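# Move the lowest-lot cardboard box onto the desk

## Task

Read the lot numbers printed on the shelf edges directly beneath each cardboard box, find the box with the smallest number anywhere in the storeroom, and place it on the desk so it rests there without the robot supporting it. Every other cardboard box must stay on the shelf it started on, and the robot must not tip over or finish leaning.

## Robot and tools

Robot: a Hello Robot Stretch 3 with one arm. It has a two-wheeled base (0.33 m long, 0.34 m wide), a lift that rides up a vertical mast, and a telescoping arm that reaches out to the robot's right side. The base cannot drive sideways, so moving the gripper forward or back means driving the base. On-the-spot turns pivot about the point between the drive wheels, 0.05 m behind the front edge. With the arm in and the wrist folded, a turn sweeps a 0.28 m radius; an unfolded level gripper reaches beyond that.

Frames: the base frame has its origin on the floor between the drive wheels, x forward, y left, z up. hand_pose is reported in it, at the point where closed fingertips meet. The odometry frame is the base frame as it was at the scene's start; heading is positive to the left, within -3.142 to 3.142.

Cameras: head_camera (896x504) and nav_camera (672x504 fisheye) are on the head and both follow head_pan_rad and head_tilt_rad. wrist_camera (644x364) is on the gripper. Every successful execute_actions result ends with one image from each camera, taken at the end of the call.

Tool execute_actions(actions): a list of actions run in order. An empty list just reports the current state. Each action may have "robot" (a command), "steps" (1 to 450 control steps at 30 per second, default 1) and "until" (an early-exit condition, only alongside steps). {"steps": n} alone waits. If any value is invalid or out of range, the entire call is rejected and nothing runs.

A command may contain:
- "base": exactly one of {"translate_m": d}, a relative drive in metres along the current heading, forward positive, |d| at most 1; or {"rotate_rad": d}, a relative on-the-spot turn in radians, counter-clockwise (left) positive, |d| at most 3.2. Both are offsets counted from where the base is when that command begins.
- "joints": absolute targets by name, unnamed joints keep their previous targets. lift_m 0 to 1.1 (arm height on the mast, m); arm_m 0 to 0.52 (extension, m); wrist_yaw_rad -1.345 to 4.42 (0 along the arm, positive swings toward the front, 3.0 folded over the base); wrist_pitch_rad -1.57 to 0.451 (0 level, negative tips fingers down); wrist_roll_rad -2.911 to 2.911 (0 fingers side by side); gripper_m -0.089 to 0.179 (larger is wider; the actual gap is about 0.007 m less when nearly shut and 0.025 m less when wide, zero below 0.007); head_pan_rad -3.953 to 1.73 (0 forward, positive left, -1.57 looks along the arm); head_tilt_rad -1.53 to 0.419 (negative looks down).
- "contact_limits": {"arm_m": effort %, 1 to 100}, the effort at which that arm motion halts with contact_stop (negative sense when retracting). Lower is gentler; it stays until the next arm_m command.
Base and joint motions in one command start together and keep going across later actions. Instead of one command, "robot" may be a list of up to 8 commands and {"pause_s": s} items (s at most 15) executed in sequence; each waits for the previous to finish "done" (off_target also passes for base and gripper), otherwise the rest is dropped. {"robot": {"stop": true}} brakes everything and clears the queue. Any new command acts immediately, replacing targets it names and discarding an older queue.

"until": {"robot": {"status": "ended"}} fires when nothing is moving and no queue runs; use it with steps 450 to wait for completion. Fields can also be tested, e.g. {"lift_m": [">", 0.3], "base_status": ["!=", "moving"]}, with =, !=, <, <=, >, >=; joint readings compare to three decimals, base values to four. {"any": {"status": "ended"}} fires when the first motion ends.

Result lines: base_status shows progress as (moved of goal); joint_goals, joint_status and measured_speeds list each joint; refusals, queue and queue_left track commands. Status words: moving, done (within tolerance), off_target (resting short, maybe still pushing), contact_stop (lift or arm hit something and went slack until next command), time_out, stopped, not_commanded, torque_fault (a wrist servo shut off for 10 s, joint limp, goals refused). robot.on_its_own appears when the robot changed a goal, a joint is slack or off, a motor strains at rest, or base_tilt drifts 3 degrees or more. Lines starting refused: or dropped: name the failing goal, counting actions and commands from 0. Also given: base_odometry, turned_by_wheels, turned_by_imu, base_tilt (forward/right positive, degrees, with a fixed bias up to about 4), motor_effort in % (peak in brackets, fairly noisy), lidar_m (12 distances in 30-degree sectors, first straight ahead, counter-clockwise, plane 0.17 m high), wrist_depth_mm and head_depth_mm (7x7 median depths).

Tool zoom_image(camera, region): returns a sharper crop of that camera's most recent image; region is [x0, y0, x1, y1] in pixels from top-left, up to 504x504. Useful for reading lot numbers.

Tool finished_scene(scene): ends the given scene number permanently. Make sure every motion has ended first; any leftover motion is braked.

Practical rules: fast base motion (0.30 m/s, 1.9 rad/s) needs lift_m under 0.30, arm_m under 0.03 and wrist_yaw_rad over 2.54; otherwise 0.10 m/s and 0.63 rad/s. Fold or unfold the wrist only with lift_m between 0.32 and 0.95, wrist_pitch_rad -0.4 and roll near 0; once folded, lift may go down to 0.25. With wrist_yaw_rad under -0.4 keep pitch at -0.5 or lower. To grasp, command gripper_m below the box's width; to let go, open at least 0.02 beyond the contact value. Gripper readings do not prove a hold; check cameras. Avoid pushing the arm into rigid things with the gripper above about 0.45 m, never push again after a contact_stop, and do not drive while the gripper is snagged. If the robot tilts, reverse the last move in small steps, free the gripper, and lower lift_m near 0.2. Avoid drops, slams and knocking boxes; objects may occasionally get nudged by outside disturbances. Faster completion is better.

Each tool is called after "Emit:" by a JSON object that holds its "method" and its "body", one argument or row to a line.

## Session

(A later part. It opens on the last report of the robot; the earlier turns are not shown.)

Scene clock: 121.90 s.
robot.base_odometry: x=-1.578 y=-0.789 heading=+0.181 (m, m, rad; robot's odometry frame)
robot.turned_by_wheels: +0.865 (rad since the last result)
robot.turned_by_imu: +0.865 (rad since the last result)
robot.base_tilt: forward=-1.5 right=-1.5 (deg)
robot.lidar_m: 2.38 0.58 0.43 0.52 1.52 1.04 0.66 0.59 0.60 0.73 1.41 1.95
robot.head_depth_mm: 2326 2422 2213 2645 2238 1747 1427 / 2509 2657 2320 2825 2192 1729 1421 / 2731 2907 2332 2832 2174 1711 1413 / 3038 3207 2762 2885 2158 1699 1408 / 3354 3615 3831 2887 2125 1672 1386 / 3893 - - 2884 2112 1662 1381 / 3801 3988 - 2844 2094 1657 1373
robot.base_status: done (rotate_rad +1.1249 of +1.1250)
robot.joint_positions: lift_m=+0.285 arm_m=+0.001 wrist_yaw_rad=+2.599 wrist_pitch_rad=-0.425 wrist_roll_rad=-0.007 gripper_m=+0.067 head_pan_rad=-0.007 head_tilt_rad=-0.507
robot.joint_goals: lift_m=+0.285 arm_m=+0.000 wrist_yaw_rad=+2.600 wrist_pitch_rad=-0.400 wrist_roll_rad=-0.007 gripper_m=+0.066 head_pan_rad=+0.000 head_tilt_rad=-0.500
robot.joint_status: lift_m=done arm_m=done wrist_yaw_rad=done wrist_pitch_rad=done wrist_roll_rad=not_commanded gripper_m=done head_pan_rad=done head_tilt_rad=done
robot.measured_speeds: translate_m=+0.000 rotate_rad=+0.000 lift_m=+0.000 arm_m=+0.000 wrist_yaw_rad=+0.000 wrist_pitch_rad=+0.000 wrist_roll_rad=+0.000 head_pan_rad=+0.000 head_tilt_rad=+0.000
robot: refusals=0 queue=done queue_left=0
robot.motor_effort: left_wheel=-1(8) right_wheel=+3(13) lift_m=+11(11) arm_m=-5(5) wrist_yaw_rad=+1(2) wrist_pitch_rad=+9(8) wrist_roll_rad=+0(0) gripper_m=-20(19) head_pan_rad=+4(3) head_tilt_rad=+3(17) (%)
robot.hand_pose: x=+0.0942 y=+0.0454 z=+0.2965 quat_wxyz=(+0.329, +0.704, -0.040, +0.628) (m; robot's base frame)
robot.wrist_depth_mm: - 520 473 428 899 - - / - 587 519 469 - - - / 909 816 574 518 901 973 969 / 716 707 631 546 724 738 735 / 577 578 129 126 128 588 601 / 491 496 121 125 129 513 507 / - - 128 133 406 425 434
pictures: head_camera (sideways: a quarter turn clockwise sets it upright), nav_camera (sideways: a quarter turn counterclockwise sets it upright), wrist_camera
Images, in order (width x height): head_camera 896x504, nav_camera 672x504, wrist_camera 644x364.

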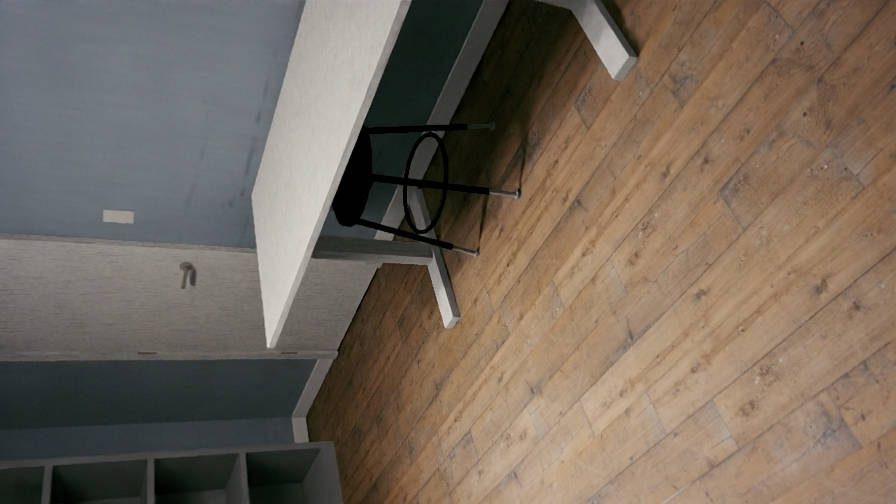

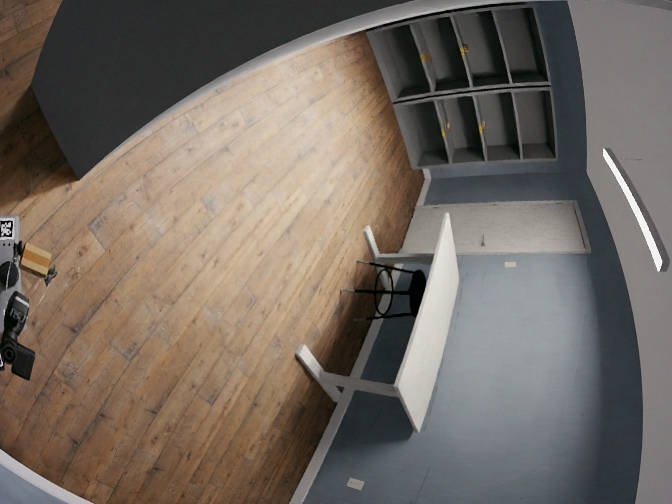

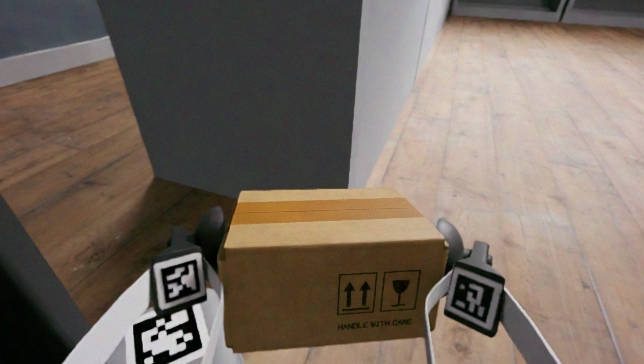

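Emit:
{"method": "execute_actions", "body": {
  "actions": [
    {"robot":[{"base":{"rotate_rad":0.127}},{"base":{"translate_m":1.0}},{"base":{"translate_m":0.3}},{"base":{"rotate_rad":0.56},"joints":{"head_pan_rad":-1.5,"head_tilt_rad":-0.7,"lift_m":0.74}}],"steps":450,"until":{"robot":{"lift_m":[">",0.45]}}},
    {"robot":{"joints":{"lift_m":0.76,"wrist_yaw_rad":0.0}},"steps":450,"until":{"robot":{"status":"ended"}}}
  ]
}}

Scene clock: 135.97 s.
robot.base_odometry: x=-0.339 y=-0.395 heading=+0.867 (m, m, rad; robot's odometry frame)
robot.turned_by_wheels: +0.687 (rad since the last result)
robot.turned_by_imu: +0.689 (rad since the last result)
robot.base_tilt: forward=-1.4 right=-1.7 (deg)
robot.lidar_m: 2.61 1.09 0.79 0.75 0.78 1.76 1.68 1.74 1.60 1.11 0.97 2.11
robot.head_depth_mm: 1325 1452 1302 978 1777 1481 1279 / 1331 1469 1286 976 1628 1471 1274 / 1342 1483 1265 991 1745 582 1264 / 1346 1489 1250 983 1741 579 1279 / 1355 1501 1236 1009 1714 1463 1249 / 1362 1493 1211 996 1697 1428 1234 / 1376 1495 1195 1015 1645 1420 1227
robot.base_status: done (rotate_rad +0.5599 of +0.5600)
robot.joint_positions: lift_m=+0.760 arm_m=+0.001 wrist_yaw_rad=+0.002 wrist_pitch_rad=-0.426 wrist_roll_rad=-0.007 gripper_m=+0.067 head_pan_rad=-1.493 head_tilt_rad=-0.692
robot.joint_goals: lift_m=+0.760 arm_m=+0.000 wrist_yaw_rad=+0.000 wrist_pitch_rad=-0.400 wrist_roll_rad=-0.007 gripper_m=+0.066 head_pan_rad=-1.500 head_tilt_rad=-0.700
robot.joint_status: lift_m=done arm_m=done wrist_yaw_rad=done wrist_pitch_rad=done wrist_roll_rad=not_commanded gripper_m=done head_pan_rad=done head_tilt_rad=done
robot.measured_speeds: translate_m=+0.000 rotate_rad=+0.000 lift_m=+0.000 arm_m=+0.000 wrist_yaw_rad=+0.000 wrist_pitch_rad=+0.000 wrist_roll_rad=+0.000 head_pan_rad=+0.000 head_tilt_rad=+0.000
robot: refusals=0 queue=done queue_left=0
robot.motor_effort: left_wheel=-1(7) right_wheel=+3(11) lift_m=+25(24) arm_m=-5(5) wrist_yaw_rad=-3(5) wrist_pitch_rad=+9(8) wrist_roll_rad=+0(0) gripper_m=-19(19) head_pan_rad=-5(53) head_tilt_rad=-3(15) (%)
robot.hand_pose: x=-0.0211 y=-0.3693 z=+0.7704 quat_wxyz=(+0.694, +0.151, -0.688, -0.149) (m; robot's base frame)
robot.wrist_depth_mm: 939 917 966 - - - - / 583 528 552 556 557 563 - / - 801 - - - - - / - - - - - - - / - - 129 126 128 - - / - - 122 126 130 - - / 892 892 857 133 872 926 906
pictures: head_camera (sideways: a quarter turn clockwise sets it upright), nav_camera (sideways: a quarter turn counterclockwise sets it upright), wrist_camera
Images, in order (width x height): head_camera 896x504, nav_camera 672x504, wrist_camera 644x364.

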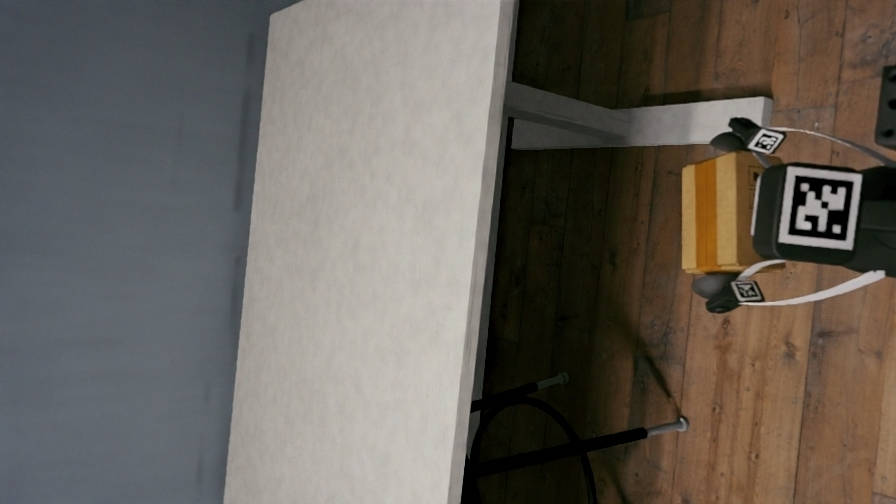

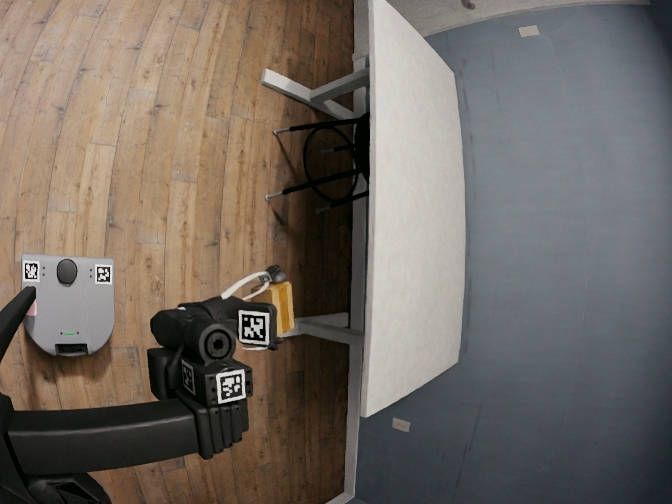

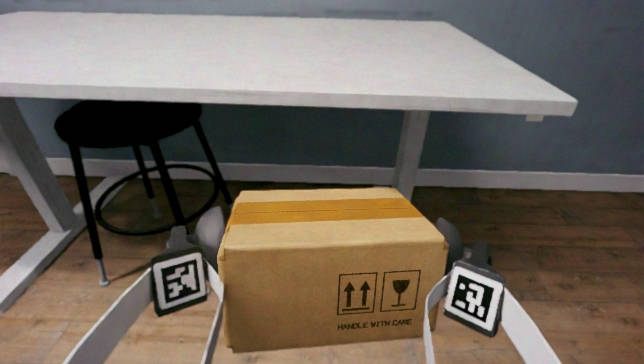

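Emit:
{"method": "execute_actions", "body": {
  "actions": [
    {"robot":{"joints":{"lift_m":0.71,"wrist_pitch_rad":-0.15,"arm_m":0.33}},"steps":450,"until":{"robot":{"status":"ended"}}}
  ]
}}

Scene clock: 139.80 s.
robot.base_odometry: x=-0.339 y=-0.395 heading=+0.867 (m, m, rad; robot's odometry frame)
robot.turned_by_wheels: +0.000 (rad since the last result)
robot.turned_by_imu: +0.001 (rad since the last result)
robot.base_tilt: forward=-1.4 right=-1.6 (deg)
robot.lidar_m: 2.62 1.09 0.78 0.75 0.78 1.75 1.68 1.74 1.60 1.11 0.97 2.11
robot.head_depth_mm: 1313 1464 1301 981 1829 1528 - / 1326 1462 1285 1003 - 1436 1275 / 1344 1481 1268 1026 - 1469 1260 / 1349 1486 1246 1011 1726 1450 1254 / 1345 1498 1227 1005 1730 1445 1244 / 1362 1482 1207 995 1702 1438 1235 / 1369 1496 1192 1016 1658 1414 1229
robot.base_status: done (rotate_rad +0.5599 of +0.5600)
robot.joint_positions: lift_m=+0.710 arm_m=+0.330 wrist_yaw_rad=+0.001 wrist_pitch_rad=-0.183 wrist_roll_rad=-0.007 gripper_m=+0.067 head_pan_rad=-1.493 head_tilt_rad=-0.692
robot.joint_goals: lift_m=+0.710 arm_m=+0.330 wrist_yaw_rad=+0.000 wrist_pitch_rad=-0.150 wrist_roll_rad=-0.007 gripper_m=+0.066 head_pan_rad=-1.500 head_tilt_rad=-0.700
robot.joint_status: lift_m=done arm_m=done wrist_yaw_rad=done wrist_pitch_rad=done wrist_roll_rad=not_commanded gripper_m=done head_pan_rad=done head_tilt_rad=done
robot.measured_speeds: translate_m=+0.000 rotate_rad=+0.000 lift_m=+0.000 arm_m=+0.000 wrist_yaw_rad=+0.000 wrist_pitch_rad=+0.000 wrist_roll_rad=+0.000 head_pan_rad=+0.000 head_tilt_rad=+0.000
robot: refusals=0 queue=done queue_left=0
robot.motor_effort: left_wheel=-1(1) right_wheel=+3(3) lift_m=+11(25) arm_m=+4(3) wrist_yaw_rad=-1(2) wrist_pitch_rad=+11(12) wrist_roll_rad=+0(0) gripper_m=-19(19) head_pan_rad=-5(5) head_tilt_rad=-3(3) (%)
robot.hand_pose: x=-0.0213 y=-0.7221 z=+0.7787 quat_wxyz=(+0.707, +0.065, -0.701, -0.065) (m; robot's base frame)
robot.wrist_depth_mm: 836 883 851 879 830 863 833 / 917 945 909 917 909 908 880 / 622 661 692 694 731 910 934 / 381 386 401 406 415 423 468 / 272 278 129 126 128 296 301 / 214 223 122 125 130 232 226 / 873 971 131 134 207 - 205
pictures: head_camera (sideways: a quarter turn clockwise sets it upright), nav_camera (sideways: a quarter turn counterclockwise sets it upright), wrist_camera
Images, in order (width x height): head_camera 896x504, nav_camera 672x504, wrist_camera 644x364.

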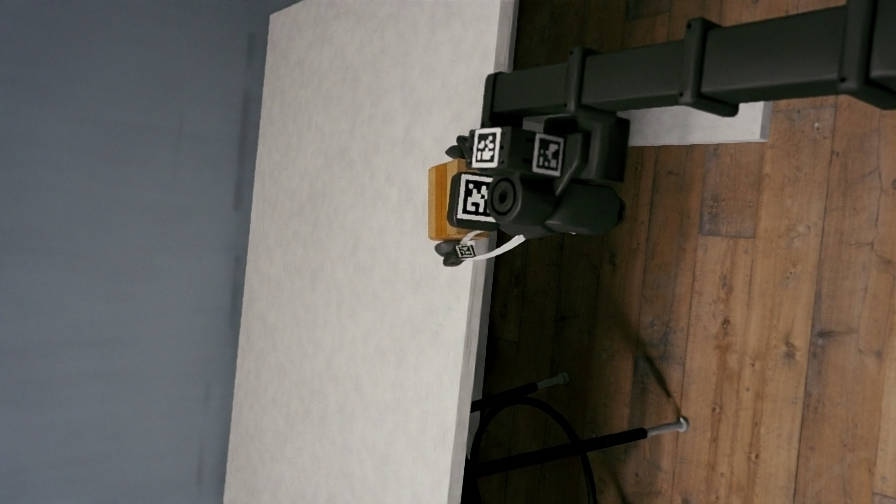

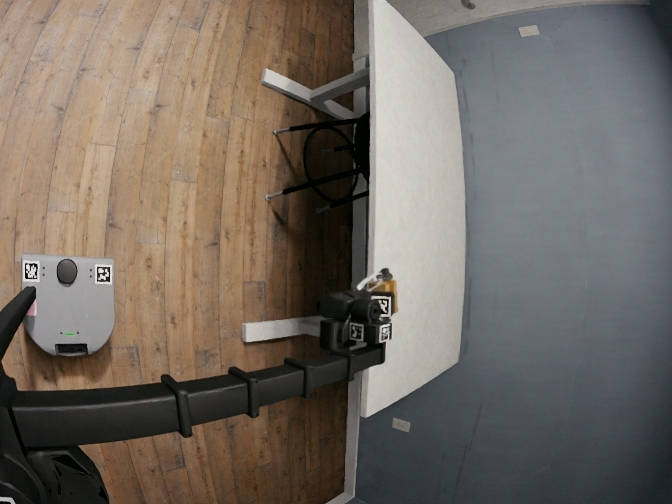

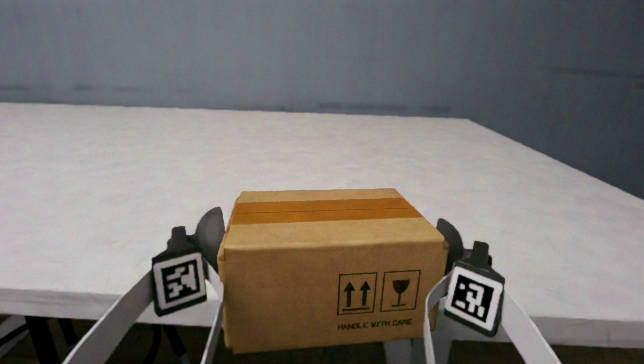

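Emit:
{"method": "execute_actions", "body": {
  "actions": [
    {"robot":[{"joints":{"arm_m":0.515,"lift_m":0.70}},{"joints":{"lift_m":0.688}}],"steps":450,"until":{"robot":{"status":"ended"}}}
  ]
}}

Scene clock: 143.10 s.
robot.base_odometry: x=-0.339 y=-0.395 heading=+0.867 (m, m, rad; robot's odometry frame)
robot.turned_by_wheels: +0.000 (rad since the last result)
robot.turned_by_imu: +0.001 (rad since the last result)
robot.base_tilt: forward=-1.4 right=-1.6 (deg)
robot.lidar_m: 2.61 1.09 0.78 0.75 0.77 1.75 1.69 1.74 1.60 1.11 0.97 2.11
robot.head_depth_mm: 1314 1458 1303 985 1782 1483 - / 1330 1469 1284 1011 1643 1431 1247 / 1339 1481 1274 - 1764 1466 1258 / 1344 1488 1246 980 1741 1451 1248 / 1355 1499 1233 1004 1727 1448 1247 / 1367 1481 1214 997 1721 1431 1245 / 1368 1491 1194 1019 1645 1426 1233
robot.base_status: done (rotate_rad +0.5599 of +0.5600)
robot.joint_positions: lift_m=+0.688 arm_m=+0.515 wrist_yaw_rad=+0.001 wrist_pitch_rad=-0.183 wrist_roll_rad=-0.007 gripper_m=+0.067 head_pan_rad=-1.493 head_tilt_rad=-0.692
robot.joint_goals: lift_m=+0.688 arm_m=+0.515 wrist_yaw_rad=+0.000 wrist_pitch_rad=-0.150 wrist_roll_rad=-0.007 gripper_m=+0.066 head_pan_rad=-1.500 head_tilt_rad=-0.700
robot.joint_status: lift_m=done arm_m=done wrist_yaw_rad=done wrist_pitch_rad=done wrist_roll_rad=not_commanded gripper_m=done head_pan_rad=done head_tilt_rad=done
robot.measured_speeds: translate_m=+0.000 rotate_rad=+0.000 lift_m=+0.000 arm_m=+0.000 wrist_yaw_rad=+0.000 wrist_pitch_rad=+0.000 wrist_roll_rad=+0.000 head_pan_rad=+0.000 head_tilt_rad=+0.000
robot: refusals=0 queue=done queue_left=0
robot.motor_effort: left_wheel=-2(1) right_wheel=+3(3) lift_m=+11(10) arm_m=+3(3) wrist_yaw_rad=-1(1) wrist_pitch_rad=+11(11) wrist_roll_rad=+0(0) gripper_m=-19(19) head_pan_rad=-4(4) head_tilt_rad=-3(3) (%)
robot.hand_pose: x=-0.0213 y=-0.9071 z=+0.7567 quat_wxyz=(+0.707, +0.065, -0.701, -0.065) (m; robot's base frame)
robot.wrist_depth_mm: 699 708 712 690 694 697 676 / 781 740 739 742 739 721 728 / 526 552 575 583 614 759 770 / 324 323 332 344 354 358 366 / 228 233 129 126 128 249 253 / 178 188 121 125 130 195 191 / 149 147 131 134 142 151 156
pictures: head_camera (sideways: a quarter turn clockwise sets it upright), nav_camera (sideways: a quarter turn counterclockwise sets it upright), wrist_camera
Images, in order (width x height): head_camera 896x504, nav_camera 672x504, wrist_camera 644x364.

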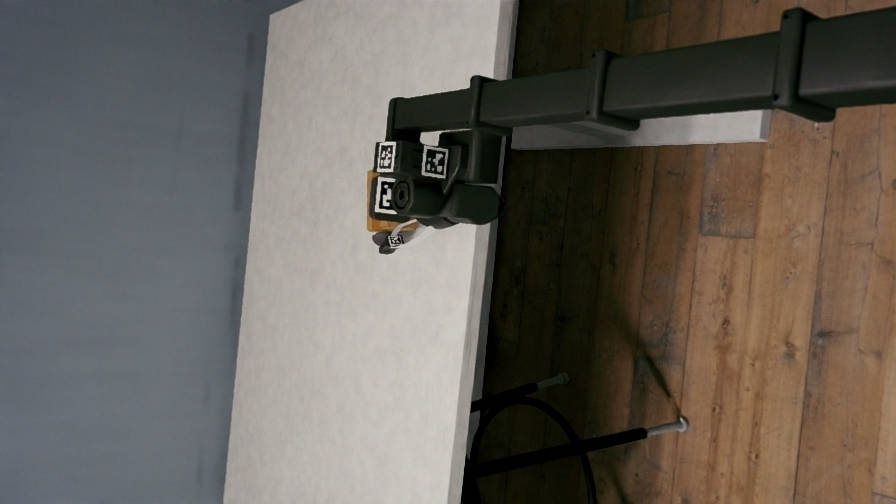

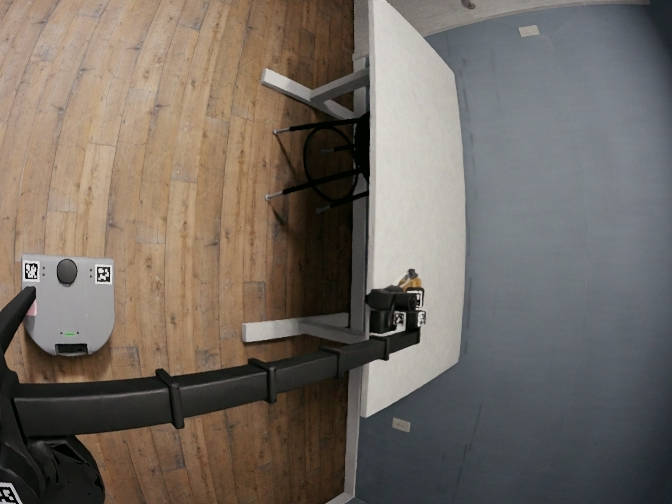

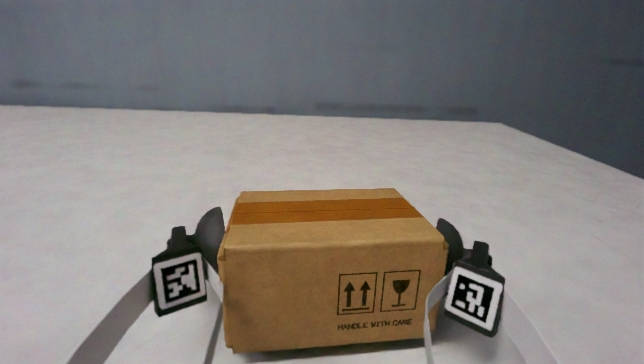

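Emit:
{"method": "execute_actions", "body": {
  "actions": [
    {"robot":[{"joints":{"lift_m":0.681}},{"joints":{"gripper_m":0.15}}],"steps":450,"until":{"robot":{"status":"ended"}}}
  ]
}}

Scene clock: 145.10 s.
robot.base_odometry: x=-0.339 y=-0.395 heading=+0.867 (m, m, rad; robot's odometry frame)
robot.turned_by_wheels: +0.000 (rad since the last result)
robot.turned_by_imu: +0.001 (rad since the last result)
robot.base_tilt: forward=-1.4 right=-1.4 (deg)
robot.lidar_m: 2.61 1.09 0.78 0.75 0.78 1.76 1.68 1.74 1.61 1.11 0.97 2.11
robot.head_depth_mm: 1315 1452 1300 979 1792 1486 - / 1331 1466 1285 1007 1715 1436 1253 / 1335 1485 1265 - 1757 1474 1263 / 1340 1489 1250 982 1749 1457 1251 / 1352 1496 1234 1011 1715 1443 1244 / 1356 1495 1208 998 1705 1434 1237 / 1369 1498 1199 1017 1652 1435 1225
robot.base_status: done (rotate_rad +0.5599 of +0.5600)
robot.joint_positions: lift_m=+0.681 arm_m=+0.515 wrist_yaw_rad=+0.001 wrist_pitch_rad=-0.175 wrist_roll_rad=-0.007 gripper_m=+0.150 head_pan_rad=-1.493 head_tilt_rad=-0.692
robot.joint_goals: lift_m=+0.681 arm_m=+0.515 wrist_yaw_rad=+0.000 wrist_pitch_rad=-0.150 wrist_roll_rad=-0.007 gripper_m=+0.150 head_pan_rad=-1.500 head_tilt_rad=-0.700
robot.joint_status: lift_m=done arm_m=done wrist_yaw_rad=done wrist_pitch_rad=done wrist_roll_rad=not_commanded gripper_m=done head_pan_rad=done head_tilt_rad=done
robot.measured_speeds: translate_m=+0.000 rotate_rad=+0.000 lift_m=+0.000 arm_m=+0.000 wrist_yaw_rad=+0.000 wrist_pitch_rad=+0.000 wrist_roll_rad=+0.000 head_pan_rad=+0.000 head_tilt_rad=+0.000
robot: refusals=0 queue=done queue_left=0
robot.motor_effort: left_wheel=-1(1) right_wheel=+3(3) lift_m=+11(14) arm_m=+3(4) wrist_yaw_rad=-1(1) wrist_pitch_rad=+8(11) wrist_roll_rad=-1(0) gripper_m=+1(84) head_pan_rad=-4(4) head_tilt_rad=-3(3) (%)
robot.hand_pose: x=-0.0213 y=-0.9077 z=+0.7518 quat_wxyz=(+0.707, +0.062, -0.702, -0.062) (m; robot's base frame)
robot.wrist_depth_mm: 709 717 702 690 697 691 693 / 752 742 754 723 732 716 713 / 522 551 561 586 617 741 773 / 313 316 325 332 343 353 362 / 221 236 150 133 143 255 245 / 179 - 123 125 132 - 185 / - 142 132 134 139 142 149
pictures: head_camera (sideways: a quarter turn clockwise sets it upright), nav_camera (sideways: a quarter turn counterclockwise sets it upright), wrist_camera
Images, in order (width x height): head_camera 896x504, nav_camera 672x504, wrist_camera 644x364.

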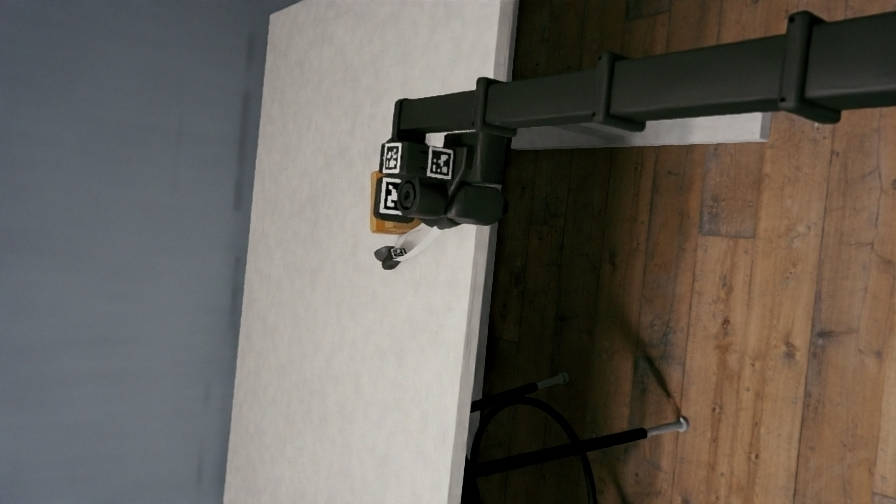

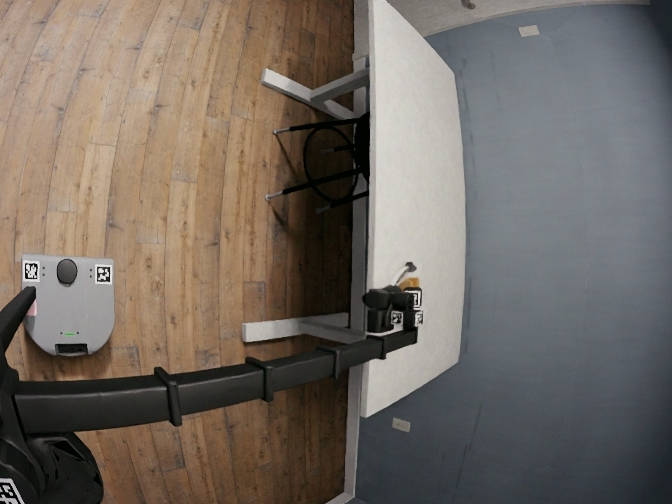

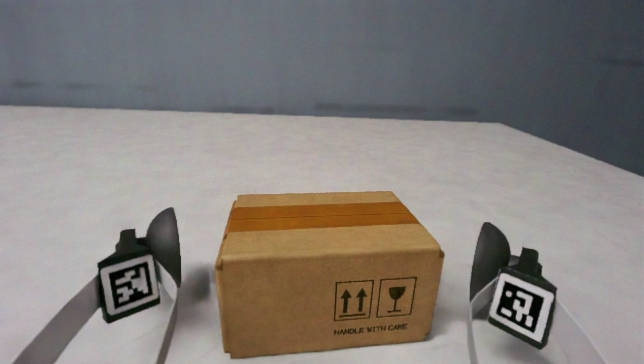

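Emit:
{"method": "execute_actions", "body": {
  "actions": [
    {"robot":{"joints":{"arm_m":0.3}},"steps":450,"until":{"robot":{"status":"ended"}}}
  ]
}}

Scene clock: 147.83 s.
robot.base_odometry: x=-0.339 y=-0.395 heading=+0.867 (m, m, rad; robot's odometry frame)
robot.turned_by_wheels: +0.000 (rad since the last result)
robot.turned_by_imu: +0.001 (rad since the last result)
robot.base_tilt: forward=-1.2 right=-1.8 (deg)
robot.lidar_m: 2.62 1.09 0.78 0.75 0.77 1.76 1.69 1.74 1.61 1.11 0.97 2.10
robot.head_depth_mm: 1325 1455 1298 977 1789 1515 1293 / 1325 1478 1282 971 - 1400 1258 / 1333 1489 1265 970 - 1435 1263 / 1349 1484 1253 983 1733 1457 1251 / 1355 1497 1229 1004 1708 1437 1243 / 1357 1482 1216 995 1715 1437 1235 / 1366 1498 1193 1014 1649 1425 1226
robot.base_status: done (rotate_rad +0.5599 of +0.5600)
robot.joint_positions: lift_m=+0.681 arm_m=+0.300 wrist_yaw_rad=+0.001 wrist_pitch_rad=-0.174 wrist_roll_rad=-0.007 gripper_m=+0.150 head_pan_rad=-1.493 head_tilt_rad=-0.692
robot.joint_goals: lift_m=+0.681 arm_m=+0.300 wrist_yaw_rad=+0.000 wrist_pitch_rad=-0.150 wrist_roll_rad=-0.007 gripper_m=+0.150 head_pan_rad=-1.500 head_tilt_rad=-0.700
robot.joint_status: lift_m=done arm_m=done wrist_yaw_rad=done wrist_pitch_rad=done wrist_roll_rad=not_commanded gripper_m=done head_pan_rad=done head_tilt_rad=done
robot.measured_speeds: translate_m=+0.000 rotate_rad=+0.000 lift_m=+0.000 arm_m=+0.000 wrist_yaw_rad=+0.000 wrist_pitch_rad=+0.000 wrist_roll_rad=+0.000 head_pan_rad=+0.000 head_tilt_rad=+0.000
robot: refusals=0 queue=done queue_left=0
robot.motor_effort: left_wheel=-1(1) right_wheel=+3(3) lift_m=+11(11) arm_m=-6(5) wrist_yaw_rad=-1(1) wrist_pitch_rad=+8(8) wrist_roll_rad=+0(0) gripper_m=+0(0) head_pan_rad=-4(4) head_tilt_rad=-3(3) (%)
robot.hand_pose: x=-0.0213 y=-0.6936 z=+0.7521 quat_wxyz=(+0.707, +0.062, -0.702, -0.061) (m; robot's base frame)
robot.wrist_depth_mm: 913 918 896 885 860 878 869 / 943 958 941 936 930 927 919 / 528 543 559 346 614 750 977 / 313 317 332 327 342 353 359 / 234 240 230 234 238 259 247 / 759 - - - 633 - 223 / 955 - - - 941 - -
pictures: head_camera (sideways: a quarter turn clockwise sets it upright), nav_camera (sideways: a quarter turn counterclockwise sets it upright), wrist_camera
Images, in order (width x height): head_camera 896x504, nav_camera 672x504, wrist_camera 644x364.

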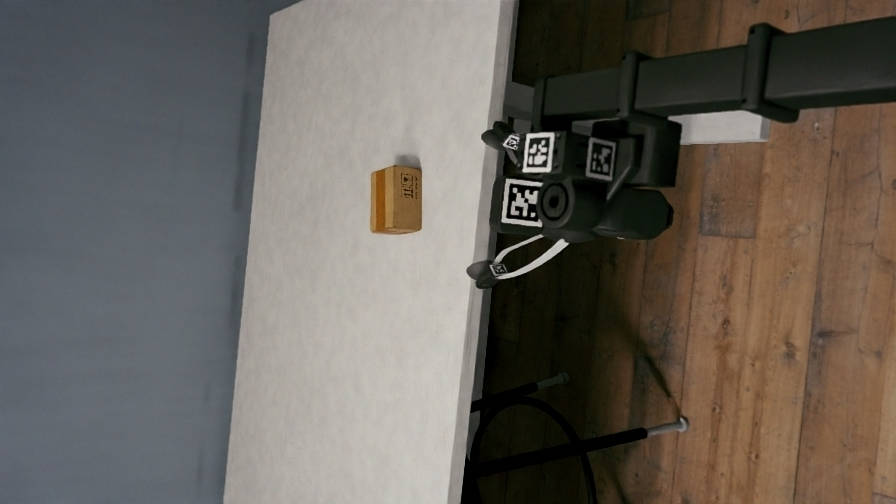

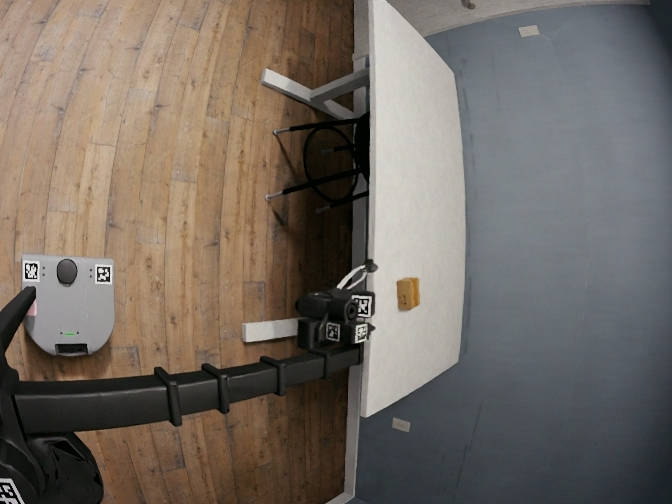

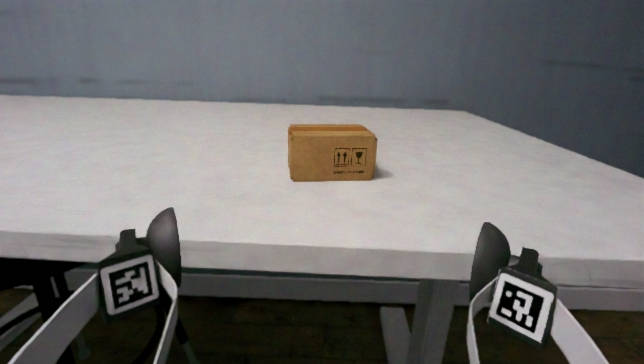

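Emit:
{"method": "finished_scene", "body": {
  "scene": 1
}}

The scene is finished: the task was done.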